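# Place spirit level into scissor lift's guardrail tool tray

## Task

Take the spirit level off the cable runway and set it in the tool tray hung on the scissor lift's guardrail so that all of it sits lower than the tray's rim, resting there without the robot holding it. The task fails if the level drops beneath the lift platform, if the robot tips over or is left leaning, or if anything is knocked out of the work area or onto the floor.

## Robot and tools

Robot: a Rainbow Robotics RB-Y1. Its base has two drive wheels and two rear casters; it is 0.66 m long and 0.58 m wide, and its front edge lies 0.10 m ahead of the drive axle. A torso whose lower leg folds at ankle, knee and hip carries a chest with a head (pan, tilt) and two 7-joint arms, each ending in a parallel gripper. Cameras: head_camera, left_wrist_camera, right_wrist_camera. Loose objects can get a small nudge now and then.

Frames: the base frame sits on the floor under the middle of the drive axle, x forward, y left, z up. The chest, left_hand and right_hand readouts are in this frame. A hand point is the spot between its finger pads; fingers point along its -z and close along its x. Printed hand positions can be off, worse at long reach. The odometry frame is where the base frame was when the scene began; base_odometry counts wheel turns (so slip looks like travel), heading in radians, left positive, -3.142 to 3.142.

execute_actions: arguments "actions" (a list holding one action, or empty to just read state and images) and "cameras" (list of camera names; null, omitted or ["all"] gives every camera, [] gives none; images come in the order named on the "pictures" line). An action may contain:
- "base": exactly one of {"translate_m": d}, a relative straight drive in metres from the current spot, forward positive, -3 to 3; or {"rotate_rad": d}, a relative turn in place in radians, left (counter-clockwise from above) positive, -3.2 to 3.2. No sideways motion.
- "joints": one object for the whole robot (torso, both arms, head together), keyed by joint name, each value an absolute target in radians (grippers in metres of pad opening). Ranges: torso_squat_rad 0 to 1.2 (bigger lowers the level chest); torso_shift_rad -0.3 to 0.6 (positive pushes hips forward); torso_pitch_rad -0.2 to 1.4 (positive leans forward); torso_yaw_rad -1.5 to 1.5 (positive left). Per arm: shoulder_pitch -2.356 to 2.356 (0 hangs, negative raises the arm forward); left_shoulder_roll 0 to 3.141 and right_shoulder_roll -3.141 to 0 (away from body lifts outward); shoulder_yaw -2.094 to 2.094 (positive swings a bent forearm left on both arms); elbow -2.617 to 0.01 (0 straight, negative bends); forearm_roll -3.141 to 3.141; wrist_pitch -1.57 to 1.919 (negative tips the hand forward); hand_roll -2.705 to 2.705; gripper_m 0 to 0.1. head_pan_rad -0.523 to 0.523 (positive left); head_tilt_rad -0.35 to 1.57 (positive down). Done tolerance is ±0.02 rad, ±0.004 m for grippers.
- "speeds": lowers top speed for this action: translate_m 0.05 to 0.4 m/s, rotate_rad 0.1 to 1.509 rad/s (defaults are the top values). A base move needing over 8.667 s is refused.
- "min_time_s": 0.1 to 8, the shortest duration of each arm and head motion.
All motions begin together. Top joint speeds: arms 1 rad/s (wrist-end joints 1.5), head 1.5, squat and pitch 0.3, shift 0.15, yaw 0.6, grippers 0.1 m/s; an action lasts at most 15 s. Any unknown key or out-of-range number rejects the whole call with no motion. A joint or base omitted from an action may still be driving toward its earlier target without showing it.

Torso combined limits (squat, shift, pitch): squat+shift <= 1.52; squat-shift+pitch <= 1.57; shift+0.5pitch-0.4squat <= 0.7; shift+0.3pitch-0.5squat <= 0.39. Breaking one leaves commanded torso joints short, as off_target.

Grasping: command an opening at least 0.005 m narrower than the object; the gripper then reads off_target, which is expected.

Result lines: base_status and joint_status per motion. done (for the base, wheels turned the full amount, slip or not); off_target (rested away from target, may still push); limit_stop_at_<name> (built-in limit); contact_stop (torso or arm met firm resistance, or could not lift the load); time_out; stopped_with_arm (torso halted because an arm contact-stopped); limit_stop_at_own_body (self-collision guard halted motion before contact; move that arm or torso apart). A contact_stop, time_out or stopped_with_arm halts every joint of that group (torso, left arm or right arm), which then keeps its current position. "joint command not followed" plus a "cause:" line means the arm-collision check refused that arm's targets (named joints show not_followed) and may retry them later; the gripper still acts. on_its_own lists uncommanded parts; "held at" is the held target, not the actual angle. After a stop, first back off in its own action, arms before torso. Exception: if both hands hold one object and the torso contact-stops instantly with nothing in the way, resend every arm joint at its current joint_positions value, then repeat the torso command.

wait: "seconds" 0 to 10; nothing new is commanded; returns state and images. zoom_image: "camera" and "region" [x0, y0, x1, y1] in pixels from the top-left of that camera's latest full image, at most 504 by 504. read_manual: optional "section" ("licences"), returns licence text only. finished_scene: "scene" (current scene number); final, and reports success, so the level must already rest in the tray on its own.

Hazards: the base keeps driving into furniture, wheels spinning; the bent leg can reach past the front edge, and leg contact can shove the robot backward unseen by odometry. Never let the arms strike or squeeze each other, fingers included; a hard press ends the run. Each arm handles up to 3 kg; heavy loads far forward can tip the robot with no stop. Torque at a joint load limit freezes the robot 10 s; motor heat warns at 65 °C and brakes at 80 °C (resend targets afterward). The robot keeps its last command while you think. Avoid drops, slams and hard pushes.

Each tool is called after "Request:" by a JSON object that holds its "method" and its "body".

## Session

Request:
{"method": "execute_actions", "body": {"actions": []}}

Scene clock: 0.00 s.
base_odometry: x=+0.000 y=+0.000 heading=+0.000 (m, m, rad; odometry frame)
base_status: not commanded
joint_positions: torso_squat_rad=+0.350 torso_shift_rad=+0.000 torso_pitch_rad=+0.001 torso_yaw_rad=+0.000 left_shoulder_pitch_rad=-0.012 left_shoulder_roll_rad=+0.046 left_shoulder_yaw_rad=+0.005 left_elbow_rad=-0.288 left_forearm_roll_rad=+0.030 left_wrist_pitch_rad=+0.032 left_hand_roll_rad=+0.031 left_gripper_m=+0.101 right_shoulder_pitch_rad=+0.045 right_shoulder_roll_rad=-0.020 right_shoulder_yaw_rad=+0.022 right_elbow_rad=-0.261 right_forearm_roll_rad=+0.006 right_wrist_pitch_rad=+0.003 right_hand_roll_rad=+0.040 right_gripper_m=+0.099 head_pan_rad=+0.001 head_tilt_rad=+0.400
joint_status: not commanded
chest: x=-0.2276 y=-0.0009 z=+1.2476 quat_wxyz=(+1.000, +0.001, +0.001, +0.000) (m; base frame)
left_hand: x=-0.0875 y=+0.2544 z=+0.5768 quat_wxyz=(+0.991, +0.019, -0.133, +0.028) (m; base frame)
right_hand: x=-0.1345 y=-0.2337 z=+0.5684 quat_wxyz=(+0.994, -0.011, -0.107, +0.028) (m; base frame)
pictures: head_camera, left_wrist_camera, right_wrist_camera
Images, in order (width x height): head_camera 896x504, left_wrist_camera 644x364, right_wrist_camera 644x364.

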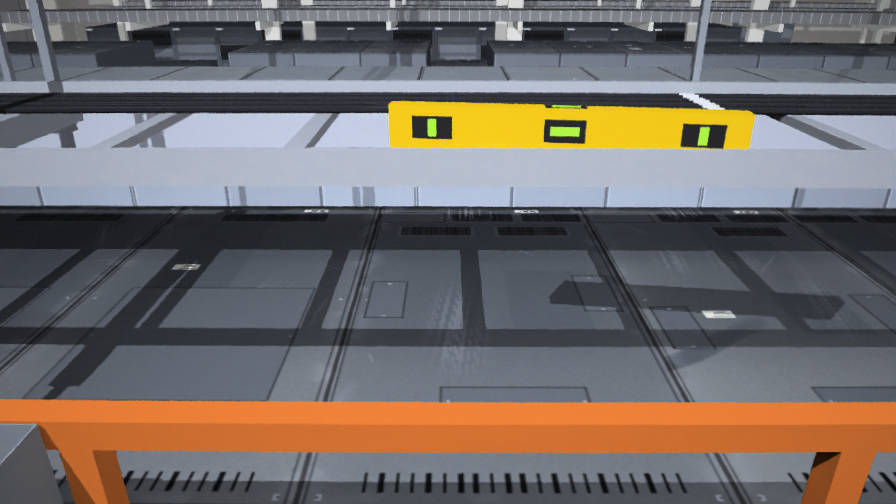

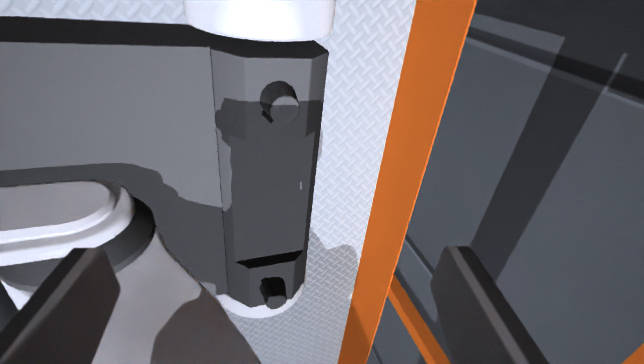

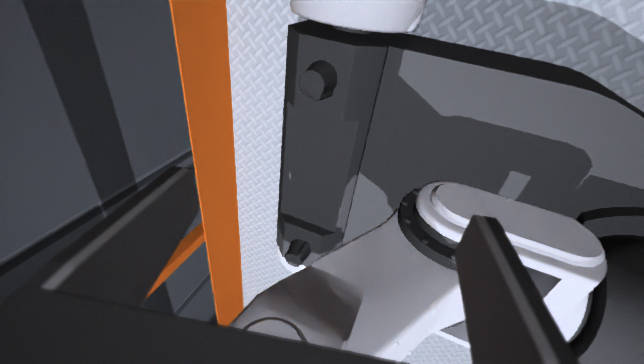

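Request:
{"method": "execute_actions", "body": {"actions": [{"joints":{"head_pan_rad":0.5,"head_tilt_rad":0.8,"torso_squat_rad":0}}], "cameras": ["head_camera"]}}

Request:
{"method": "execute_actions", "body": {"actions": [{"joints":{"head_pan_rad":0,"head_tilt_rad":0.4}}], "cameras": ["head_camera"]}}

Scene clock: 6.07 s.
base_odometry: x=+0.000 y=+0.000 heading=+0.000 (m, m, rad; odometry frame)
base_status: not commanded
joint_positions: torso_squat_rad=+0.000 torso_shift_rad=+0.000 torso_pitch_rad=+0.001 torso_yaw_rad=+0.000 left_shoulder_pitch_rad=-0.012 left_shoulder_roll_rad=+0.046 left_shoulder_yaw_rad=+0.005 left_elbow_rad=-0.288 left_forearm_roll_rad=+0.030 left_wrist_pitch_rad=+0.032 left_hand_roll_rad=+0.031 left_gripper_m=+0.101 right_shoulder_pitch_rad=+0.045 right_shoulder_roll_rad=-0.020 right_shoulder_yaw_rad=+0.022 right_elbow_rad=-0.261 right_forearm_roll_rad=+0.006 right_wrist_pitch_rad=+0.003 right_hand_roll_rad=+0.040 right_gripper_m=+0.099 head_pan_rad=+0.500 head_tilt_rad=+0.800
joint_status: all done
chest: x=-0.2275 y=-0.0009 z=+1.2899 quat_wxyz=(+1.000, +0.001, +0.001, +0.000) (m; base frame)
left_hand: x=-0.0875 y=+0.2544 z=+0.6191 quat_wxyz=(+0.991, +0.019, -0.133, +0.028) (m; base frame)
right_hand: x=-0.1346 y=-0.2338 z=+0.6107 quat_wxyz=(+0.994, -0.011, -0.107, +0.028) (m; base frame)
pictures: head_camera
Images, in order (width x height): head_camera 896x504.

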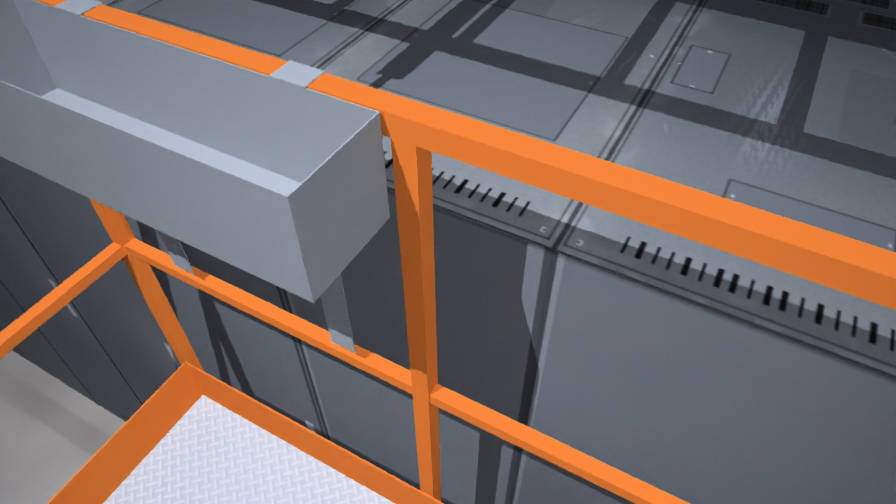

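Scene clock: 7.07 s.
base_odometry: x=+0.000 y=+0.000 heading=+0.000 (m, m, rad; odometry frame)
base_status: not commanded
joint_positions: torso_squat_rad=+0.000 torso_shift_rad=+0.000 torso_pitch_rad=+0.001 torso_yaw_rad=+0.000 left_shoulder_pitch_rad=-0.012 left_shoulder_roll_rad=+0.046 left_shoulder_yaw_rad=+0.005 left_elbow_rad=-0.288 left_forearm_roll_rad=+0.030 left_wrist_pitch_rad=+0.032 left_hand_roll_rad=+0.031 left_gripper_m=+0.101 right_shoulder_pitch_rad=+0.045 right_shoulder_roll_rad=-0.020 right_shoulder_yaw_rad=+0.022 right_elbow_rad=-0.261 right_forearm_roll_rad=+0.006 right_wrist_pitch_rad=+0.003 right_hand_roll_rad=+0.040 right_gripper_m=+0.099 head_pan_rad=+0.000 head_tilt_rad=+0.400
joint_status: all done
chest: x=-0.2275 y=-0.0009 z=+1.2899 quat_wxyz=(+1.000, +0.001, +0.001, +0.000) (m; base frame)
left_hand: x=-0.0875 y=+0.2544 z=+0.6191 quat_wxyz=(+0.991, +0.019, -0.133, +0.028) (m; base frame)
right_hand: x=-0.1346 y=-0.2338 z=+0.6107 quat_wxyz=(+0.994, -0.011, -0.107, +0.028) (m; base frame)
pictures: head_camera
Images, in order (width x height): head_camera 896x504.

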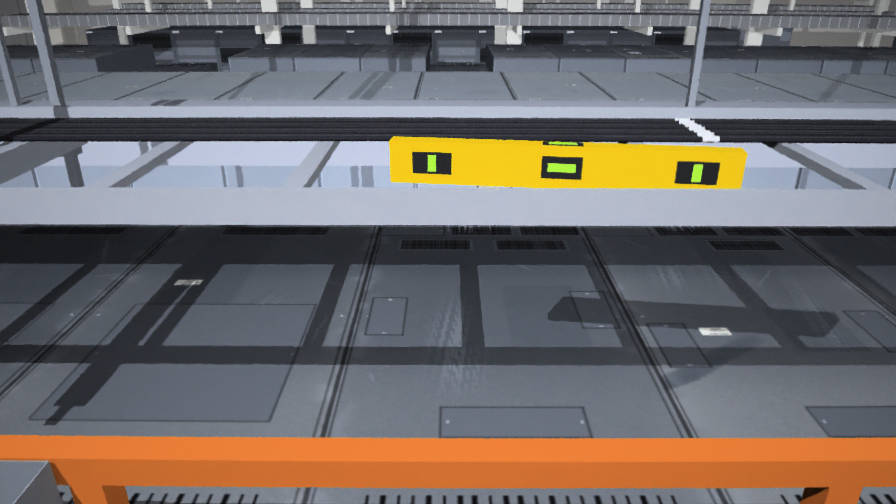

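Request:
{"method": "execute_actions", "body": {"actions": [{"joints":{"left_shoulder_pitch_rad":-0.6,"left_elbow_rad":-2.3}}], "cameras": []}}

Request:
{"method": "execute_actions", "body": {"actions": [{"joints":{"left_shoulder_pitch_rad":-2.2,"left_elbow_rad":-1.0}}], "cameras": []}}

Request:
{"method": "execute_actions", "body": {"actions": [{"joints":{"left_elbow_rad":-0.1,"left_wrist_pitch_rad":1.9}}]}}

Scene clock: 28.33 s.
base_odometry: x=+0.000 y=+0.000 heading=+0.000 (m, m, rad; odometry frame)
base_status: not commanded
joint_positions: torso_squat_rad=+0.000 torso_shift_rad=+0.000 torso_pitch_rad=+0.001 torso_yaw_rad=+0.000 left_shoulder_pitch_rad=-0.291 left_shoulder_roll_rad=+0.046 left_shoulder_yaw_rad=+0.005 left_elbow_rad=-1.147 left_forearm_roll_rad=+0.030 left_wrist_pitch_rad=+0.037 left_hand_roll_rad=+0.031 left_gripper_m=+0.101 right_shoulder_pitch_rad=+0.045 right_shoulder_roll_rad=-0.020 right_shoulder_yaw_rad=+0.022 right_elbow_rad=-0.261 right_forearm_roll_rad=+0.006 right_wrist_pitch_rad=+0.003 right_hand_roll_rad=+0.040 right_gripper_m=+0.099 head_pan_rad=+0.000 head_tilt_rad=+0.400
joint_status: left_shoulder_pitch_rad contact_stop (moved -0.279 of -0.588); left_elbow_rad contact_stop (moved -0.858 of -2.012)
on_its_own: left_shoulder_pitch_rad is held at -0.291, not at your -0.600, since a contact_stop; left_elbow_rad is held at -1.147, not at your -2.300, since a contact_stop
chest: x=-0.2276 y=-0.0009 z=+1.2899 quat_wxyz=(+1.000, +0.001, +0.001, +0.000) (m; base frame)
left_hand: x=+0.3511 y=+0.1932 z=+1.0005 quat_wxyz=(+0.770, -0.023, -0.637, -0.026) (m; base frame)
right_hand: x=-0.1346 y=-0.2337 z=+0.6108 quat_wxyz=(+0.994, -0.011, -0.107, +0.028) (m; base frame)
pictures: none
No camera images: the call's "cameras" was empty. Leave "cameras" out to get every camera's image.

not run: a stop came earlier in this reply.

not run: a stop came earlier in this reply.

Request:
{"method": "execute_actions", "body": {"actions": [{"joints":{"left_shoulder_pitch_rad":0.5,"left_elbow_rad":-1.1}}], "cameras": []}}

Request:
{"method": "execute_actions", "body": {"actions": [{"joints":{"left_elbow_rad":-2.5,"left_wrist_pitch_rad":-0.8}}], "cameras": []}}

Request:
{"method": "execute_actions", "body": {"actions": [{"joints":{"left_shoulder_pitch_rad":-2.2,"left_elbow_rad":-1.0,"left_wrist_pitch_rad":0.5},"min_time_s":3}], "cameras": []}}

Request:
{"method": "execute_actions", "body": {"actions": [{"joints":{"left_elbow_rad":-0.1,"left_wrist_pitch_rad":1.9}}]}}

Scene clock: 39.77 s.
base_odometry: x=+0.000 y=+0.000 heading=+0.000 (m, m, rad; odometry frame)
base_status: not commanded
joint_positions: torso_squat_rad=+0.000 torso_shift_rad=+0.000 torso_pitch_rad=+0.001 torso_yaw_rad=+0.000 left_shoulder_pitch_rad=+0.500 left_shoulder_roll_rad=+0.046 left_shoulder_yaw_rad=+0.005 left_elbow_rad=-1.100 left_forearm_roll_rad=+0.030 left_wrist_pitch_rad=+0.037 left_hand_roll_rad=+0.031 left_gripper_m=+0.101 right_shoulder_pitch_rad=+0.045 right_shoulder_roll_rad=-0.020 right_shoulder_yaw_rad=+0.022 right_elbow_rad=-0.261 right_forearm_roll_rad=+0.006 right_wrist_pitch_rad=+0.003 right_hand_roll_rad=+0.040 right_gripper_m=+0.099 head_pan_rad=+0.000 head_tilt_rad=+0.400
joint_status: all done
chest: x=-0.2276 y=-0.0009 z=+1.2899 quat_wxyz=(+1.000, +0.001, +0.001, +0.000) (m; base frame)
left_hand: x=-0.0803 y=+0.2983 z=+0.6962 quat_wxyz=(+0.952, +0.052, -0.290, +0.087) (m; base frame)
right_hand: x=-0.1346 y=-0.2337 z=+0.6108 quat_wxyz=(+0.994, -0.011, -0.107, +0.028) (m; base frame)
pictures: none
No camera images: the call's "cameras" was empty. Leave "cameras" out to get every camera's image.

Scene clock: 41.80 s.
base_odometry: x=+0.000 y=+0.000 heading=+0.000 (m, m, rad; odometry frame)
base_status: not commanded
joint_positions: torso_squat_rad=+0.000 torso_shift_rad=+0.000 torso_pitch_rad=+0.001 torso_yaw_rad=+0.000 left_shoulder_pitch_rad=+0.500 left_shoulder_roll_rad=+0.046 left_shoulder_yaw_rad=+0.005 left_elbow_rad=-2.500 left_forearm_roll_rad=+0.030 left_wrist_pitch_rad=-0.800 left_hand_roll_rad=+0.031 left_gripper_m=+0.101 right_shoulder_pitch_rad=+0.045 right_shoulder_roll_rad=-0.020 right_shoulder_yaw_rad=+0.022 right_elbow_rad=-0.261 right_forearm_roll_rad=+0.006 right_wrist_pitch_rad=+0.003 right_hand_roll_rad=+0.040 right_gripper_m=+0.099 head_pan_rad=+0.000 head_tilt_rad=+0.400
joint_status: all done
chest: x=-0.2276 y=-0.0009 z=+1.2899 quat_wxyz=(+1.000, +0.001, +0.001, +0.000) (m; base frame)
left_hand: x=-0.0135 y=+0.2522 z=+1.4156 quat_wxyz=(+0.157, +0.056, -0.986, -0.015) (m; base frame)
right_hand: x=-0.1346 y=-0.2337 z=+0.6107 quat_wxyz=(+0.994, -0.011, -0.107, +0.028) (m; base frame)
pictures: none
No camera images: the call's "cameras" was empty. Leave "cameras" out to get every camera's image.

Scene clock: 45.13 s.
base_odometry: x=+0.000 y=+0.000 heading=+0.000 (m, m, rad; odometry frame)
base_status: not commanded
joint_positions: torso_squat_rad=+0.000 torso_shift_rad=+0.000 torso_pitch_rad=+0.001 torso_yaw_rad=+0.000 left_shoulder_pitch_rad=-2.200 left_shoulder_roll_rad=+0.046 left_shoulder_yaw_rad=+0.005 left_elbow_rad=-1.000 left_forearm_roll_rad=+0.030 left_wrist_pitch_rad=+0.500 left_hand_roll_rad=+0.031 left_gripper_m=+0.101 right_shoulder_pitch_rad=+0.045 right_shoulder_roll_rad=-0.020 right_shoulder_yaw_rad=+0.022 right_elbow_rad=-0.261 right_forearm_roll_rad=+0.006 right_wrist_pitch_rad=+0.003 right_hand_roll_rad=+0.040 right_gripper_m=+0.099 head_pan_rad=+0.000 head_tilt_rad=+0.400
joint_status: all done
chest: x=-0.2277 y=-0.0009 z=+1.2899 quat_wxyz=(+1.000, +0.001, +0.001, +0.000) (m; base frame)
left_hand: x=+0.0681 y=-0.1809 z=+1.9009 quat_wxyz=(+0.239, -0.090, -0.926, -0.278) (m; base frame)
right_hand: x=-0.1345 y=-0.2337 z=+0.6108 quat_wxyz=(+0.994, -0.011, -0.107, +0.028) (m; base frame)
pictures: none
No camera images: the call's "cameras" was empty. Leave "cameras" out to get every camera's image.

Scene clock: 46.67 s.
base_odometry: x=+0.000 y=+0.000 heading=+0.000 (m, m, rad; odometry frame)
base_status: not commanded
joint_positions: torso_squat_rad=+0.000 torso_shift_rad=+0.000 torso_pitch_rad=+0.001 torso_yaw_rad=+0.000 left_shoulder_pitch_rad=-2.200 left_shoulder_roll_rad=+0.046 left_shoulder_yaw_rad=+0.005 left_elbow_rad=-0.100 left_forearm_roll_rad=+0.030 left_wrist_pitch_rad=+1.900 left_hand_roll_rad=+0.031 left_gripper_m=+0.101 right_shoulder_pitch_rad=+0.045 right_shoulder_roll_rad=-0.020 right_shoulder_yaw_rad=+0.022 right_elbow_rad=-0.261 right_forearm_roll_rad=+0.006 right_wrist_pitch_rad=+0.003 right_hand_roll_rad=+0.040 right_gripper_m=+0.099 head_pan_rad=+0.000 head_tilt_rad=+0.400
joint_status: all done
chest: x=-0.2276 y=-0.0009 z=+1.2899 quat_wxyz=(+1.000, +0.001, +0.001, +0.000) (m; base frame)
left_hand: x=+0.2591 y=+0.0400 z=+1.4199 quat_wxyz=(+0.949, +0.213, -0.168, -0.163) (m; base frame)
right_hand: x=-0.1345 y=-0.2337 z=+0.6108 quat_wxyz=(+0.994, -0.011, -0.107, +0.028) (m; base frame)
pictures: head_camera, left_wrist_camera, right_wrist_camera
Images, in order (width x height): head_camera 896x504, left_wrist_camera 644x364, right_wrist_camera 644x364.

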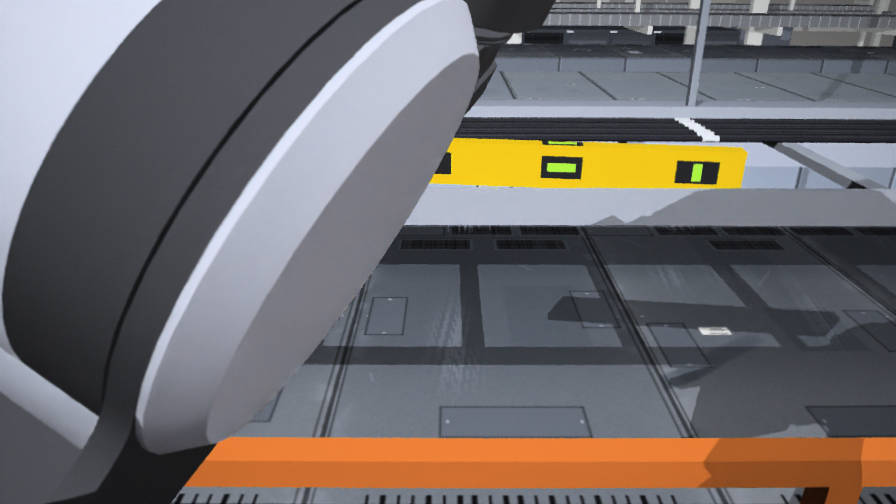

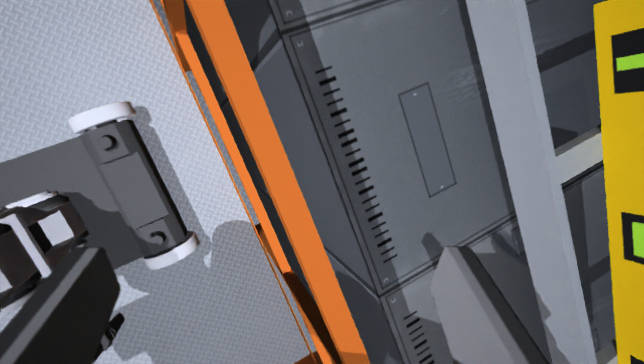

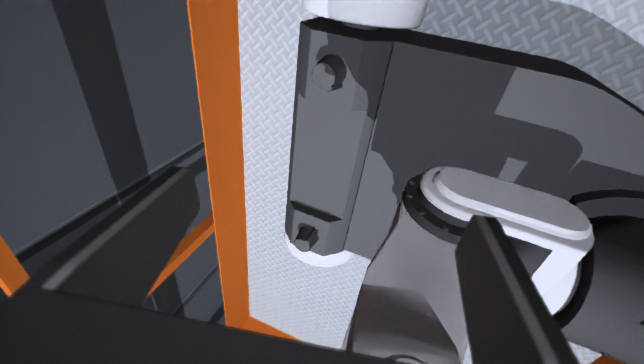

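Request:
{"method": "execute_actions", "body": {"actions": [{"joints":{"left_forearm_roll_rad":1.0,"left_wrist_pitch_rad":1.7,"left_hand_roll_rad":0.5}}], "cameras": []}}

Scene clock: 54.90 s.
base_odometry: x=+0.000 y=+0.000 heading=+0.000 (m, m, rad; odometry frame)
base_status: not commanded
joint_positions: torso_squat_rad=+0.000 torso_shift_rad=+0.000 torso_pitch_rad=+0.001 torso_yaw_rad=+0.000 left_shoulder_pitch_rad=-2.200 left_shoulder_roll_rad=+0.046 left_shoulder_yaw_rad=+0.005 left_elbow_rad=-0.100 left_forearm_roll_rad=+1.000 left_wrist_pitch_rad=+1.700 left_hand_roll_rad=+0.500 left_gripper_m=+0.101 right_shoulder_pitch_rad=+0.045 right_shoulder_roll_rad=-0.020 right_shoulder_yaw_rad=+0.022 right_elbow_rad=-0.261 right_forearm_roll_rad=+0.006 right_wrist_pitch_rad=+0.003 right_hand_roll_rad=+0.040 right_gripper_m=+0.099 head_pan_rad=+0.000 head_tilt_rad=+0.400
joint_status: all done
chest: x=-0.2276 y=-0.0009 z=+1.2899 quat_wxyz=(+1.000, +0.001, +0.001, +0.000) (m; base frame)
left_hand: x=+0.1830 y=-0.1592 z=+1.4192 quat_wxyz=(+0.956, -0.261, -0.063, -0.117) (m; base frame)
right_hand: x=-0.1345 y=-0.2337 z=+0.6108 quat_wxyz=(+0.994, -0.011, -0.107, +0.028) (m; base frame)
pictures: none
No camera images: the call's "cameras" was empty. Leave "cameras" out to get every camera's image.

Request:
{"method": "execute_actions", "body": {"actions": [{"base":{"translate_m":0.1},"joints":{"left_shoulder_pitch_rad":-2.35,"left_shoulder_roll_rad":0.2,"left_hand_roll_rad":0.75,"torso_shift_rad":0.2}}]}}

Scene clock: 60.10 s.
base_odometry: x=+0.100 y=+0.000 heading=+0.000 (m, m, rad; odometry frame)
base_status: done
joint_positions: torso_squat_rad=+0.000 torso_shift_rad=+0.200 torso_pitch_rad=+0.001 torso_yaw_rad=+0.000 left_shoulder_pitch_rad=-2.350 left_shoulder_roll_rad=+0.200 left_shoulder_yaw_rad=+0.005 left_elbow_rad=-0.100 left_forearm_roll_rad=+1.000 left_wrist_pitch_rad=+1.700 left_hand_roll_rad=+0.750 left_gripper_m=+0.101 right_shoulder_pitch_rad=+0.045 right_shoulder_roll_rad=-0.020 right_shoulder_yaw_rad=+0.022 right_elbow_rad=-0.261 right_forearm_roll_rad=+0.006 right_wrist_pitch_rad=+0.003 right_hand_roll_rad=+0.040 right_gripper_m=+0.099 head_pan_rad=+0.000 head_tilt_rad=+0.400
joint_status: all done
chest: x=-0.0885 y=-0.0009 z=+1.2760 quat_wxyz=(+1.000, +0.001, +0.001, +0.000) (m; base frame)
left_hand: x=+0.3246 y=-0.1242 z=+1.5161 quat_wxyz=(+0.942, -0.313, -0.124, +0.008) (m; base frame)
right_hand: x=+0.0044 y=-0.2337 z=+0.5968 quat_wxyz=(+0.994, -0.011, -0.107, +0.028) (m; base frame)
pictures: head_camera, left_wrist_camera, right_wrist_camera
Images, in order (width x height): head_camera 896x504, left_wrist_camera 644x364, right_wrist_camera 644x364.

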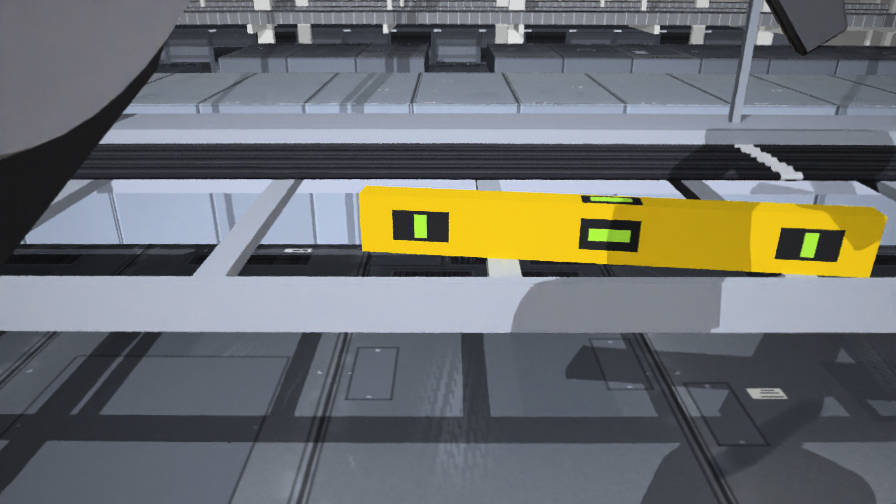

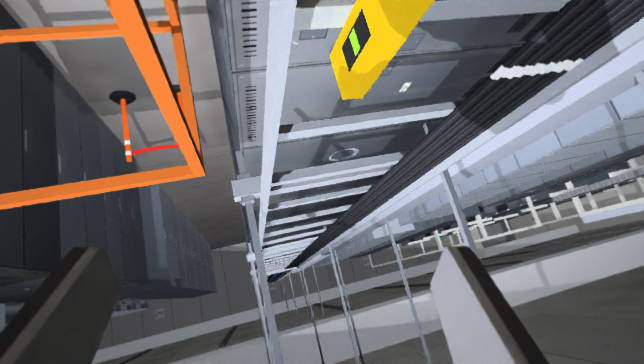

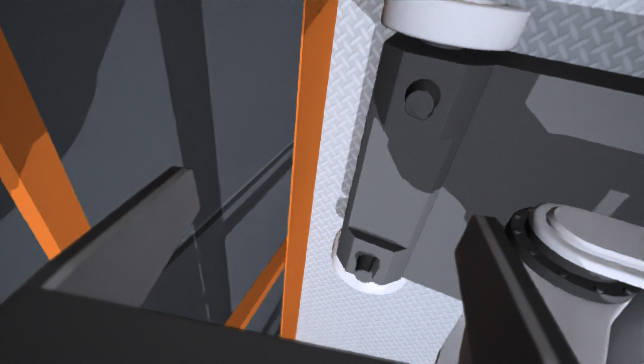

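Request:
{"method": "execute_actions", "body": {"actions": [{"joints":{"torso_pitch_rad":0.22,"torso_shift_rad":0.27}}]}}

Scene clock: 65.83 s.
base_odometry: x=+0.100 y=+0.000 heading=+0.000 (m, m, rad; odometry frame)
base_status: not commanded
joint_positions: torso_squat_rad=+0.000 torso_shift_rad=+0.270 torso_pitch_rad=+0.220 torso_yaw_rad=+0.000 left_shoulder_pitch_rad=-2.350 left_shoulder_roll_rad=+0.200 left_shoulder_yaw_rad=+0.005 left_elbow_rad=-0.100 left_forearm_roll_rad=+1.000 left_wrist_pitch_rad=+1.700 left_hand_roll_rad=+0.750 left_gripper_m=+0.101 right_shoulder_pitch_rad=+0.045 right_shoulder_roll_rad=-0.020 right_shoulder_yaw_rad=+0.022 right_elbow_rad=-0.261 right_forearm_roll_rad=+0.006 right_wrist_pitch_rad=+0.003 right_hand_roll_rad=+0.040 right_gripper_m=+0.099 head_pan_rad=+0.000 head_tilt_rad=+0.400
joint_status: all done
chest: x=+0.0262 y=-0.0008 z=+1.2571 quat_wxyz=(+0.994, +0.001, +0.110, +0.000) (m; base frame)
left_hand: x=+0.4816 y=-0.1241 z=+1.4020 quat_wxyz=(+0.950, -0.310, -0.021, +0.043) (m; base frame)
right_hand: x=-0.0304 y=-0.2337 z=+0.5740 quat_wxyz=(+1.000, -0.008, +0.002, +0.029) (m; base frame)
pictures: head_camera, left_wrist_camera, right_wrist_camera
Images, in order (width x height): head_camera 896x504, left_wrist_camera 644x364, right_wrist_camera 644x364.

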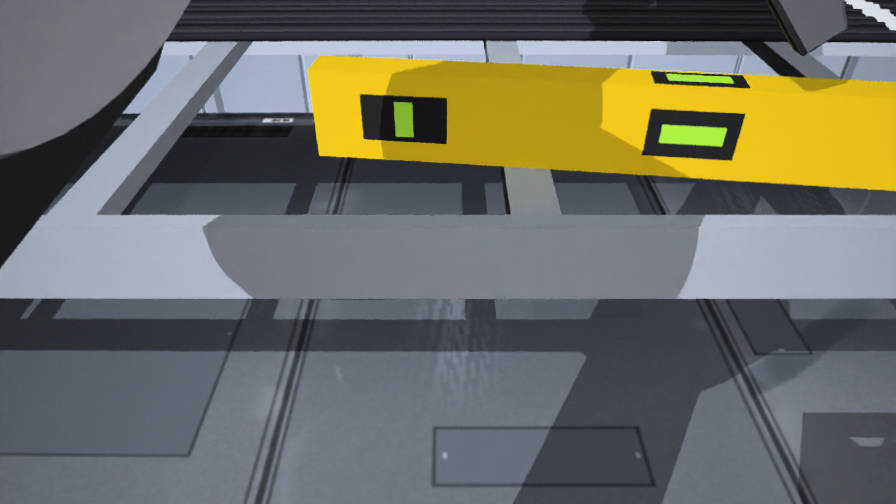

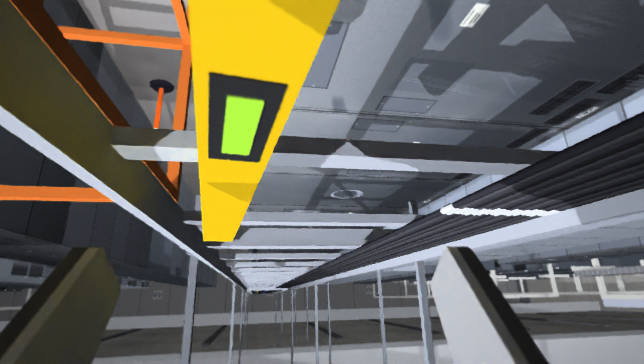

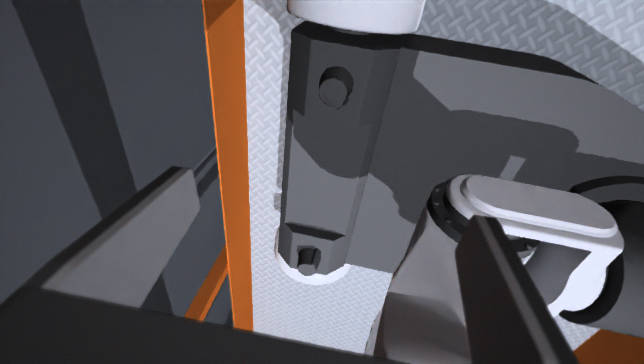

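Request:
{"method": "execute_actions", "body": {"actions": [{"joints":{"torso_squat_rad":0.41,"left_hand_roll_rad":0.55}}]}}

Request:
{"method": "execute_actions", "body": {"actions": [{"joints":{"left_gripper_m":0.0}}]}}

Scene clock: 73.10 s.
base_odometry: x=+0.100 y=+0.000 heading=+0.000 (m, m, rad; odometry frame)
base_status: not commanded
joint_positions: torso_squat_rad=+0.410 torso_shift_rad=+0.270 torso_pitch_rad=+0.220 torso_yaw_rad=+0.000 left_shoulder_pitch_rad=-2.350 left_shoulder_roll_rad=+0.200 left_shoulder_yaw_rad=+0.005 left_elbow_rad=-0.100 left_forearm_roll_rad=+1.000 left_wrist_pitch_rad=+1.700 left_hand_roll_rad=+0.550 left_gripper_m=+0.101 right_shoulder_pitch_rad=+0.045 right_shoulder_roll_rad=-0.020 right_shoulder_yaw_rad=+0.022 right_elbow_rad=-0.261 right_forearm_roll_rad=+0.006 right_wrist_pitch_rad=+0.003 right_hand_roll_rad=+0.040 right_gripper_m=+0.099 head_pan_rad=+0.000 head_tilt_rad=+0.400
joint_status: all done
chest: x=+0.0106 y=-0.0008 z=+1.2012 quat_wxyz=(+0.994, +0.001, +0.110, +0.000) (m; base frame)
left_hand: x=+0.4660 y=-0.1241 z=+1.3462 quat_wxyz=(+0.949, -0.307, -0.052, -0.052) (m; base frame)
right_hand: x=-0.0458 y=-0.2337 z=+0.5181 quat_wxyz=(+1.000, -0.008, +0.002, +0.029) (m; base frame)
pictures: head_camera, left_wrist_camera, right_wrist_camera
Images, in order (width x height): head_camera 896x504, left_wrist_camera 644x364, right_wrist_camera 644x364.

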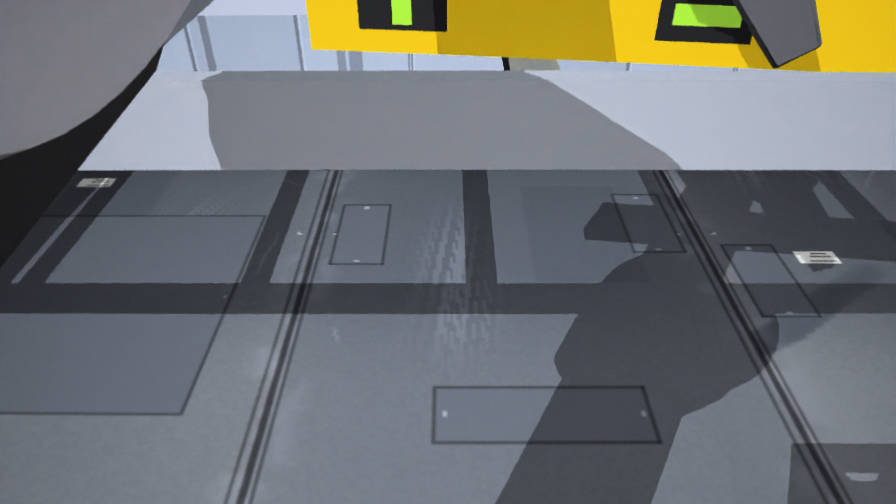

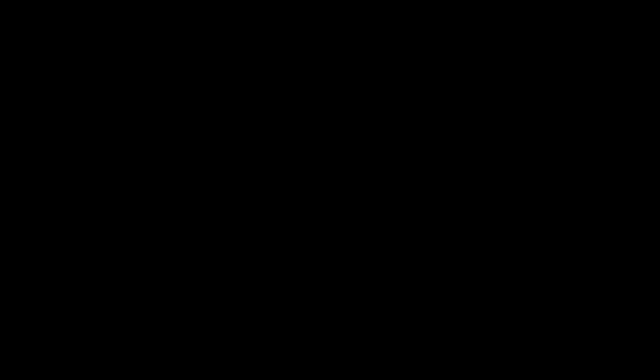

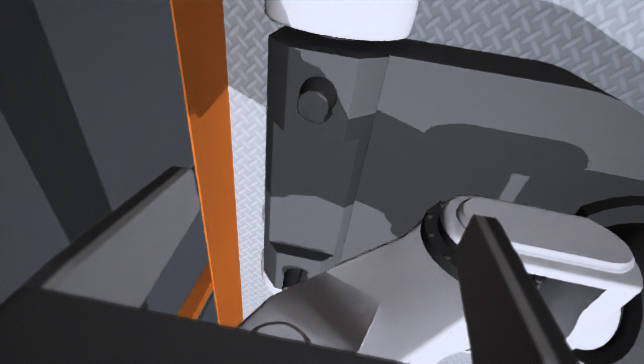

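Scene clock: 74.60 s.
base_odometry: x=+0.100 y=+0.000 heading=+0.000 (m, m, rad; odometry frame)
base_status: not commanded
joint_positions: torso_squat_rad=+0.410 torso_shift_rad=+0.270 torso_pitch_rad=+0.220 torso_yaw_rad=+0.000 left_shoulder_pitch_rad=-2.351 left_shoulder_roll_rad=+0.200 left_shoulder_yaw_rad=+0.005 left_elbow_rad=-0.100 left_forearm_roll_rad=+1.000 left_wrist_pitch_rad=+1.700 left_hand_roll_rad=+0.550 left_gripper_m=+0.023 right_shoulder_pitch_rad=+0.045 right_shoulder_roll_rad=-0.020 right_shoulder_yaw_rad=+0.022 right_elbow_rad=-0.261 right_forearm_roll_rad=+0.006 right_wrist_pitch_rad=+0.003 right_hand_roll_rad=+0.040 right_gripper_m=+0.099 head_pan_rad=+0.000 head_tilt_rad=+0.400
joint_status: left_gripper_m off_target (ended at +0.023, target +0.000)
chest: x=+0.0106 y=-0.0008 z=+1.2012 quat_wxyz=(+0.994, +0.001, +0.110, +0.000) (m; base frame)
left_hand: x=+0.4659 y=-0.1241 z=+1.3464 quat_wxyz=(+0.949, -0.307, -0.052, -0.052) (m; base frame)
right_hand: x=-0.0458 y=-0.2337 z=+0.5181 quat_wxyz=(+1.000, -0.008, +0.002, +0.029) (m; base frame)
pictures: head_camera, left_wrist_camera, right_wrist_camera
Images, in order (width x height): head_camera 896x504, left_wrist_camera 644x364, right_wrist_camera 644x364.

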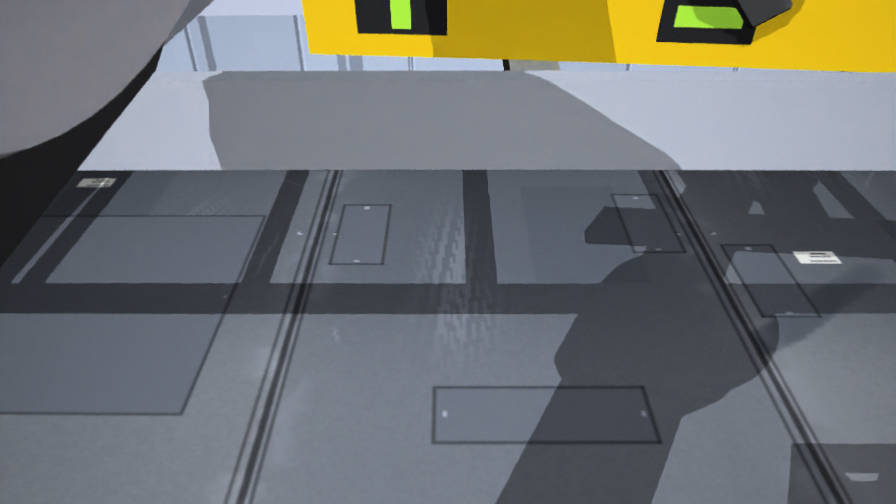

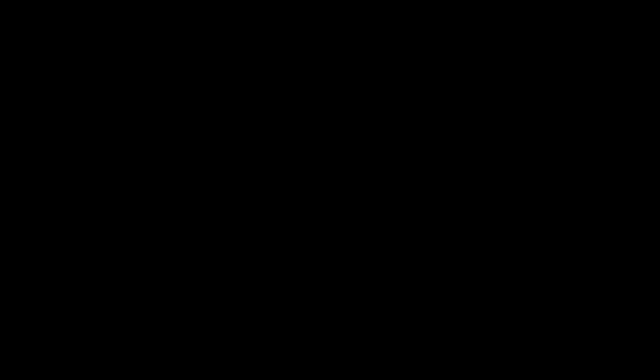

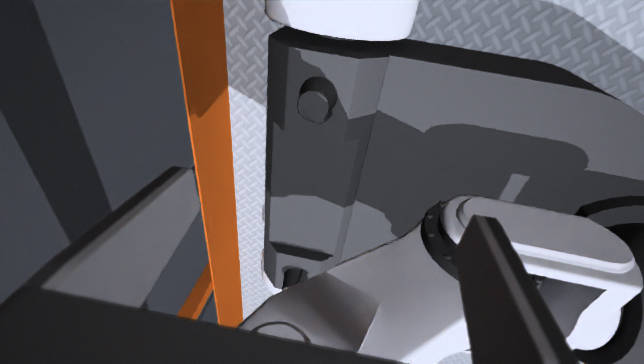

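Request:
{"method": "execute_actions", "body": {"actions": [{"joints":{"torso_squat_rad":0}}], "cameras": []}}

Request:
{"method": "execute_actions", "body": {"actions": [{"joints":{"torso_pitch_rad":0,"torso_shift_rad":0.1}}], "cameras": []}}

Request:
{"method": "execute_actions", "body": {"actions": [{"joints":{"left_shoulder_pitch_rad":0,"left_shoulder_roll_rad":2.5,"left_shoulder_yaw_rad":-1.57,"left_elbow_rad":-1.9,"left_forearm_roll_rad":0,"left_wrist_pitch_rad":0.03,"left_hand_roll_rad":-1.57,"head_pan_rad":0.52,"head_tilt_rad":0.7},"min_time_s":4}], "cameras": ["head_camera"]}}

Scene clock: 89.80 s.
base_odometry: x=+0.100 y=+0.000 heading=+0.000 (m, m, rad; odometry frame)
base_status: not commanded
joint_positions: torso_squat_rad=+0.000 torso_shift_rad=+0.270 torso_pitch_rad=+0.220 torso_yaw_rad=+0.000 left_shoulder_pitch_rad=-2.350 left_shoulder_roll_rad=+0.200 left_shoulder_yaw_rad=+0.005 left_elbow_rad=-0.100 left_forearm_roll_rad=+1.000 left_wrist_pitch_rad=+1.700 left_hand_roll_rad=+0.550 left_gripper_m=+0.022 right_shoulder_pitch_rad=+0.045 right_shoulder_roll_rad=-0.020 right_shoulder_yaw_rad=+0.022 right_elbow_rad=-0.261 right_forearm_roll_rad=+0.006 right_wrist_pitch_rad=+0.003 right_hand_roll_rad=+0.040 right_gripper_m=+0.099 head_pan_rad=+0.000 head_tilt_rad=+0.400
joint_status: all done
chest: x=+0.0262 y=-0.0008 z=+1.2571 quat_wxyz=(+0.994, +0.001, +0.110, +0.000) (m; base frame)
left_hand: x=+0.4816 y=-0.1241 z=+1.4020 quat_wxyz=(+0.949, -0.307, -0.052, -0.052) (m; base frame)
right_hand: x=-0.0304 y=-0.2337 z=+0.5740 quat_wxyz=(+1.000, -0.008, +0.002, +0.029) (m; base frame)
pictures: none
No camera images: the call's "cameras" was empty. Leave "cameras" out to get every camera's image.

Scene clock: 91.80 s.
base_odometry: x=+0.100 y=+0.000 heading=+0.000 (m, m, rad; odometry frame)
base_status: not commanded
joint_positions: torso_squat_rad=+0.000 torso_shift_rad=+0.100 torso_pitch_rad=+0.000 torso_yaw_rad=+0.000 left_shoulder_pitch_rad=-2.350 left_shoulder_roll_rad=+0.200 left_shoulder_yaw_rad=+0.005 left_elbow_rad=-0.100 left_forearm_roll_rad=+1.000 left_wrist_pitch_rad=+1.700 left_hand_roll_rad=+0.550 left_gripper_m=+0.022 right_shoulder_pitch_rad=+0.045 right_shoulder_roll_rad=-0.020 right_shoulder_yaw_rad=+0.022 right_elbow_rad=-0.261 right_forearm_roll_rad=+0.006 right_wrist_pitch_rad=+0.003 right_hand_roll_rad=+0.040 right_gripper_m=+0.099 head_pan_rad=+0.000 head_tilt_rad=+0.400
joint_status: all done
chest: x=-0.1582 y=-0.0009 z=+1.2864 quat_wxyz=(+1.000, +0.001, +0.000, +0.000) (m; base frame)
left_hand: x=+0.2546 y=-0.1242 z=+1.5272 quat_wxyz=(+0.938, -0.299, -0.155, -0.086) (m; base frame)
right_hand: x=-0.0643 y=-0.2337 z=+0.6074 quat_wxyz=(+0.994, -0.011, -0.107, +0.028) (m; base frame)
pictures: none
No camera images: the call's "cameras" was empty. Leave "cameras" out to get every camera's image.

Scene clock: 104.10 s.
TORQUE FAULT: left_elbow_rad reached its load limit. The robot stopped for 10 seconds, dropped its targets and accepts commands again. The stop added 9.2 s to the call and to motion_time.
base_odometry: x=+0.100 y=+0.000 heading=+0.000 (m, m, rad; odometry frame)
base_status: not commanded
joint_positions: torso_squat_rad=+0.000 torso_shift_rad=+0.100 torso_pitch_rad=-0.001 torso_yaw_rad=+0.000 left_shoulder_pitch_rad=-1.004 left_shoulder_roll_rad=+1.523 left_shoulder_yaw_rad=-0.892 left_elbow_rad=-1.140 left_forearm_roll_rad=+0.431 left_wrist_pitch_rad=+0.724 left_hand_roll_rad=-0.662 left_gripper_m=+0.001 right_shoulder_pitch_rad=+0.045 right_shoulder_roll_rad=-0.020 right_shoulder_yaw_rad=+0.022 right_elbow_rad=-0.261 right_forearm_roll_rad=+0.006 right_wrist_pitch_rad=+0.003 right_hand_roll_rad=+0.040 right_gripper_m=+0.099 head_pan_rad=+0.339 head_tilt_rad=+0.595
joint_status: left_shoulder_pitch_rad contact_stop (moved +1.346 of +2.350); left_shoulder_roll_rad contact_stop_at_left_shoulder_pitch_rad (moved +1.323 of +2.300); left_shoulder_yaw_rad contact_stop (moved -0.897 of -1.575); left_elbow_rad contact_stop_at_left_shoulder_pitch_rad (moved -1.040 of -1.800); left_forearm_roll_rad contact_stop_at_left_shoulder_pitch_rad (moved -0.569 of -1.000); left_wrist_pitch_rad contact_stop_at_left_shoulder_pitch_rad (moved -0.976 of -1.670); left_hand_roll_rad contact_stop (moved -1.212 of -2.120); head_pan_rad torque_fault (moved +0.339 of +0.520); head_tilt_rad torque_fault (moved +0.195 of +0.300)
on_its_own: left_shoulder_pitch_rad is held at -1.003, not at your +0.000, since a contact_stop; left_shoulder_roll_rad is held at +1.523, not at your +2.500, since a contact_stop; left_shoulder_yaw_rad is held at -0.893, not at your -1.570, since a contact_stop; left_elbow_rad is held at -1.140, not at your -1.900, since a contact_stop; left_forearm_roll_rad is held at +0.431, not at your +0.000, since a contact_stop; left_wrist_pitch_rad is held at +0.724, not at your +0.030, since a contact_stop; left_hand_roll_rad is held at -0.662, not at your -1.570, since a contact_stop; head_pan_rad is held at +0.339, not at your +0.520, since a torque_fault; head_tilt_rad is held at +0.595, not at your +0.700, since a torque_fault; left_gripper_m moved -0.022 to your old target +0.000
chest: x=-0.1587 y=-0.0014 z=+1.2865 quat_wxyz=(+1.000, +0.001, +0.000, +0.000) (m; base frame)
left_hand: x=+0.3742 y=+0.6800 z=+1.3901 quat_wxyz=(+0.638, +0.634, -0.142, -0.413) (m; base frame)
right_hand: x=-0.0642 y=-0.2337 z=+0.6073 quat_wxyz=(+0.994, -0.011, -0.108, +0.028) (m; base frame)
pictures: head_camera
Images, in order (width x height): head_camera 896x504.

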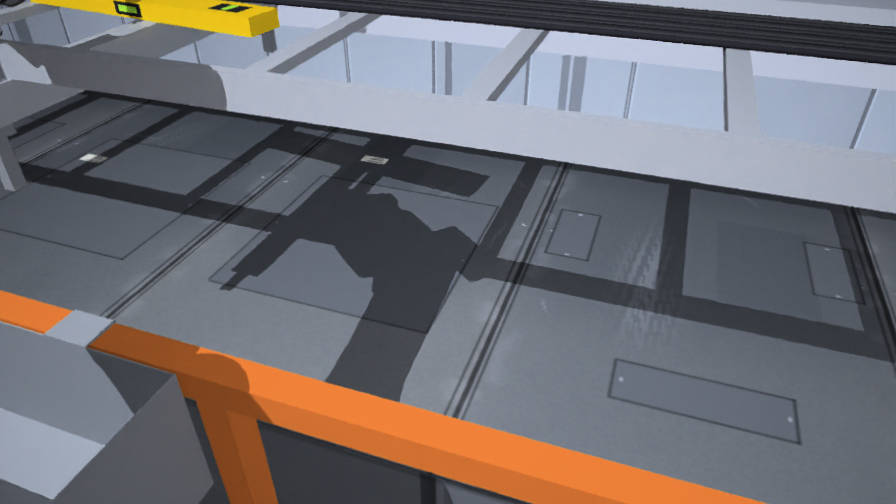

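Request:
{"method": "execute_actions", "body": {"actions": [{"joints":{"left_shoulder_pitch_rad":-0.3,"left_shoulder_roll_rad":2.3,"left_gripper_m":0.1,"head_pan_rad":0.52,"head_tilt_rad":0.3}}], "cameras": ["head_camera"]}}

Scene clock: 117.53 s.
TORQUE FAULT: left_elbow_rad reached its load limit. The robot stopped for 10 seconds, dropped its targets and accepts commands again. The stop added 9.2 s to the call and to motion_time.
base_odometry: x=+0.100 y=+0.000 heading=-0.001 (m, m, rad; odometry frame)
base_status: not commanded
joint_positions: torso_squat_rad=+0.000 torso_shift_rad=+0.100 torso_pitch_rad=+0.000 torso_yaw_rad=-0.001 left_shoulder_pitch_rad=-0.980 left_shoulder_roll_rad=+1.545 left_shoulder_yaw_rad=-0.891 left_elbow_rad=-1.147 left_forearm_roll_rad=+0.432 left_wrist_pitch_rad=+0.721 left_hand_roll_rad=-0.662 left_gripper_m=+0.005 right_shoulder_pitch_rad=+0.045 right_shoulder_roll_rad=-0.020 right_shoulder_yaw_rad=+0.022 right_elbow_rad=-0.261 right_forearm_roll_rad=+0.006 right_wrist_pitch_rad=+0.003 right_hand_roll_rad=+0.040 right_gripper_m=+0.099 head_pan_rad=+0.454 head_tilt_rad=+0.481
joint_status: left_shoulder_pitch_rad torque_fault (moved +0.024 of +0.704); left_shoulder_roll_rad torque_fault (moved +0.022 of +0.777); left_gripper_m torque_fault (moved +0.004 of +0.099); head_pan_rad torque_fault (moved +0.114 of +0.181); head_tilt_rad torque_fault (moved -0.114 of -0.295)
on_its_own: left_shoulder_pitch_rad is held at -0.977, not at your -0.300, since a torque_fault; left_shoulder_roll_rad is held at +1.549, not at your +2.300, since a torque_fault; left_shoulder_yaw_rad is held at -0.892, not at your -1.570, since a contact_stop; left_elbow_rad is held at -1.143, not at your -1.900, since a contact_stop; left_forearm_roll_rad is held at +0.431, not at your +0.000, since a contact_stop; left_wrist_pitch_rad is held at +0.723, not at your +0.030, since a contact_stop; left_hand_roll_rad is held at -0.662, not at your -1.570, since a contact_stop; left_gripper_m is held at +0.006, not at your +0.100, since a torque_fault; head_pan_rad is held at +0.454, not at your +0.520, since a torque_fault; head_tilt_rad is held at +0.481, not at your +0.300, since a torque_fault
chest: x=-0.1582 y=-0.0019 z=+1.2864 quat_wxyz=(+1.000, +0.001, +0.000, +0.000) (m; base frame)
left_hand: x=+0.3655 y=+0.6892 z=+1.3875 quat_wxyz=(+0.638, +0.636, -0.129, -0.414) (m; base frame)
right_hand: x=-0.0644 y=-0.2338 z=+0.6070 quat_wxyz=(+0.994, -0.010, -0.107, +0.027) (m; base frame)
pictures: head_camera
Images, in order (width x height): head_camera 896x504.

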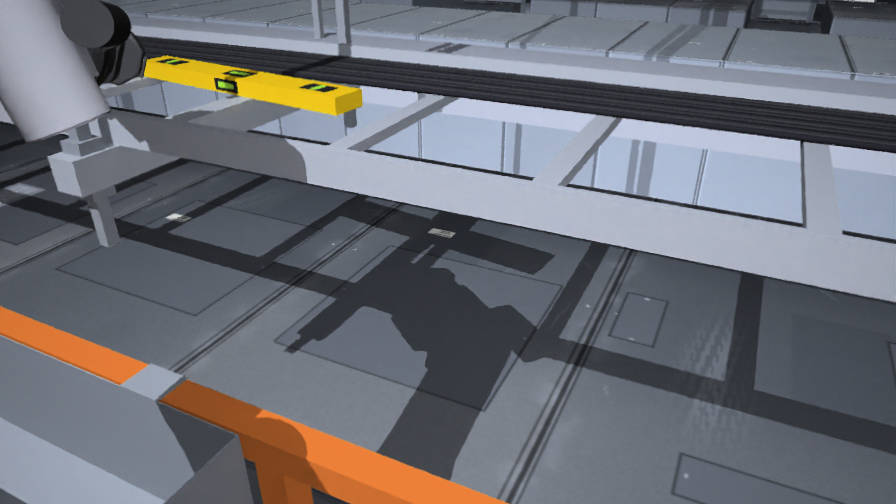

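Request:
{"method": "execute_actions", "body": {"actions": [{"joints":{"left_shoulder_pitch_rad":-1.9,"left_shoulder_roll_rad":0.65,"left_shoulder_yaw_rad":-0.3,"left_elbow_rad":-0.45,"left_forearm_roll_rad":0.8,"left_wrist_pitch_rad":1.4,"left_hand_roll_rad":0.15,"left_gripper_m":0.1,"head_pan_rad":0.52,"head_tilt_rad":0.3},"min_time_s":2}]}}

Scene clock: 123.57 s.
base_odometry: x=+0.100 y=+0.000 heading=+0.000 (m, m, rad; odometry frame)
base_status: not commanded
joint_positions: torso_squat_rad=+0.000 torso_shift_rad=+0.100 torso_pitch_rad=+0.000 torso_yaw_rad=+0.000 left_shoulder_pitch_rad=-1.900 left_shoulder_roll_rad=+0.650 left_shoulder_yaw_rad=-0.300 left_elbow_rad=-0.450 left_forearm_roll_rad=+0.800 left_wrist_pitch_rad=+1.400 left_hand_roll_rad=+0.150 left_gripper_m=+0.100 right_shoulder_pitch_rad=+0.045 right_shoulder_roll_rad=-0.020 right_shoulder_yaw_rad=+0.022 right_elbow_rad=-0.261 right_forearm_roll_rad=+0.006 right_wrist_pitch_rad=+0.003 right_hand_roll_rad=+0.040 right_gripper_m=+0.099 head_pan_rad=+0.520 head_tilt_rad=+0.300
joint_status: all done
chest: x=-0.1582 y=-0.0010 z=+1.2864 quat_wxyz=(+1.000, +0.001, +0.000, +0.000) (m; base frame)
left_hand: x=+0.4676 y=+0.2040 z=+1.5231 quat_wxyz=(+0.892, -0.090, -0.442, -0.003) (m; base frame)
right_hand: x=-0.0643 y=-0.2337 z=+0.6074 quat_wxyz=(+0.994, -0.011, -0.107, +0.028) (m; base frame)
pictures: head_camera, left_wrist_camera, right_wrist_camera
Images, in order (width x height): head_camera 896x504, left_wrist_camera 644x364, right_wrist_camera 644x364.

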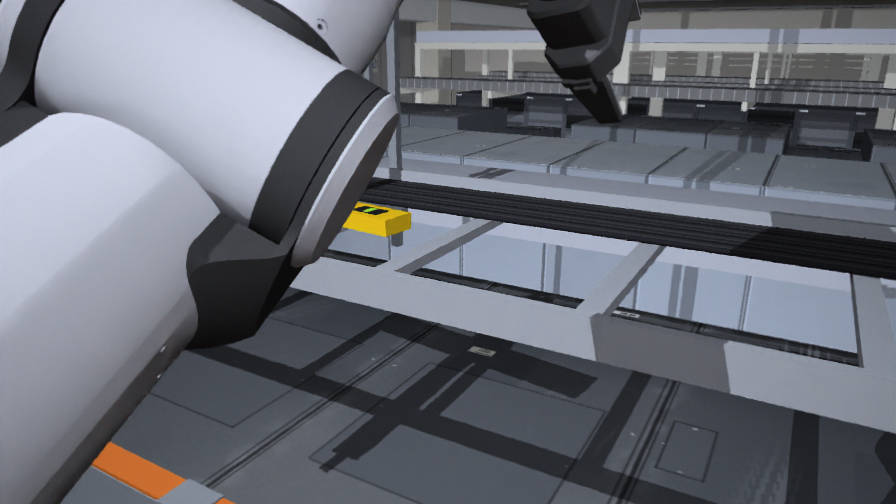

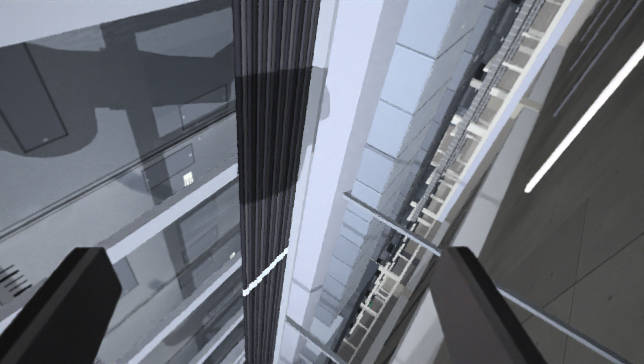

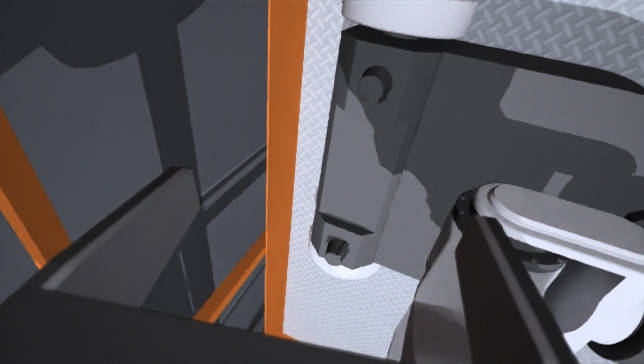

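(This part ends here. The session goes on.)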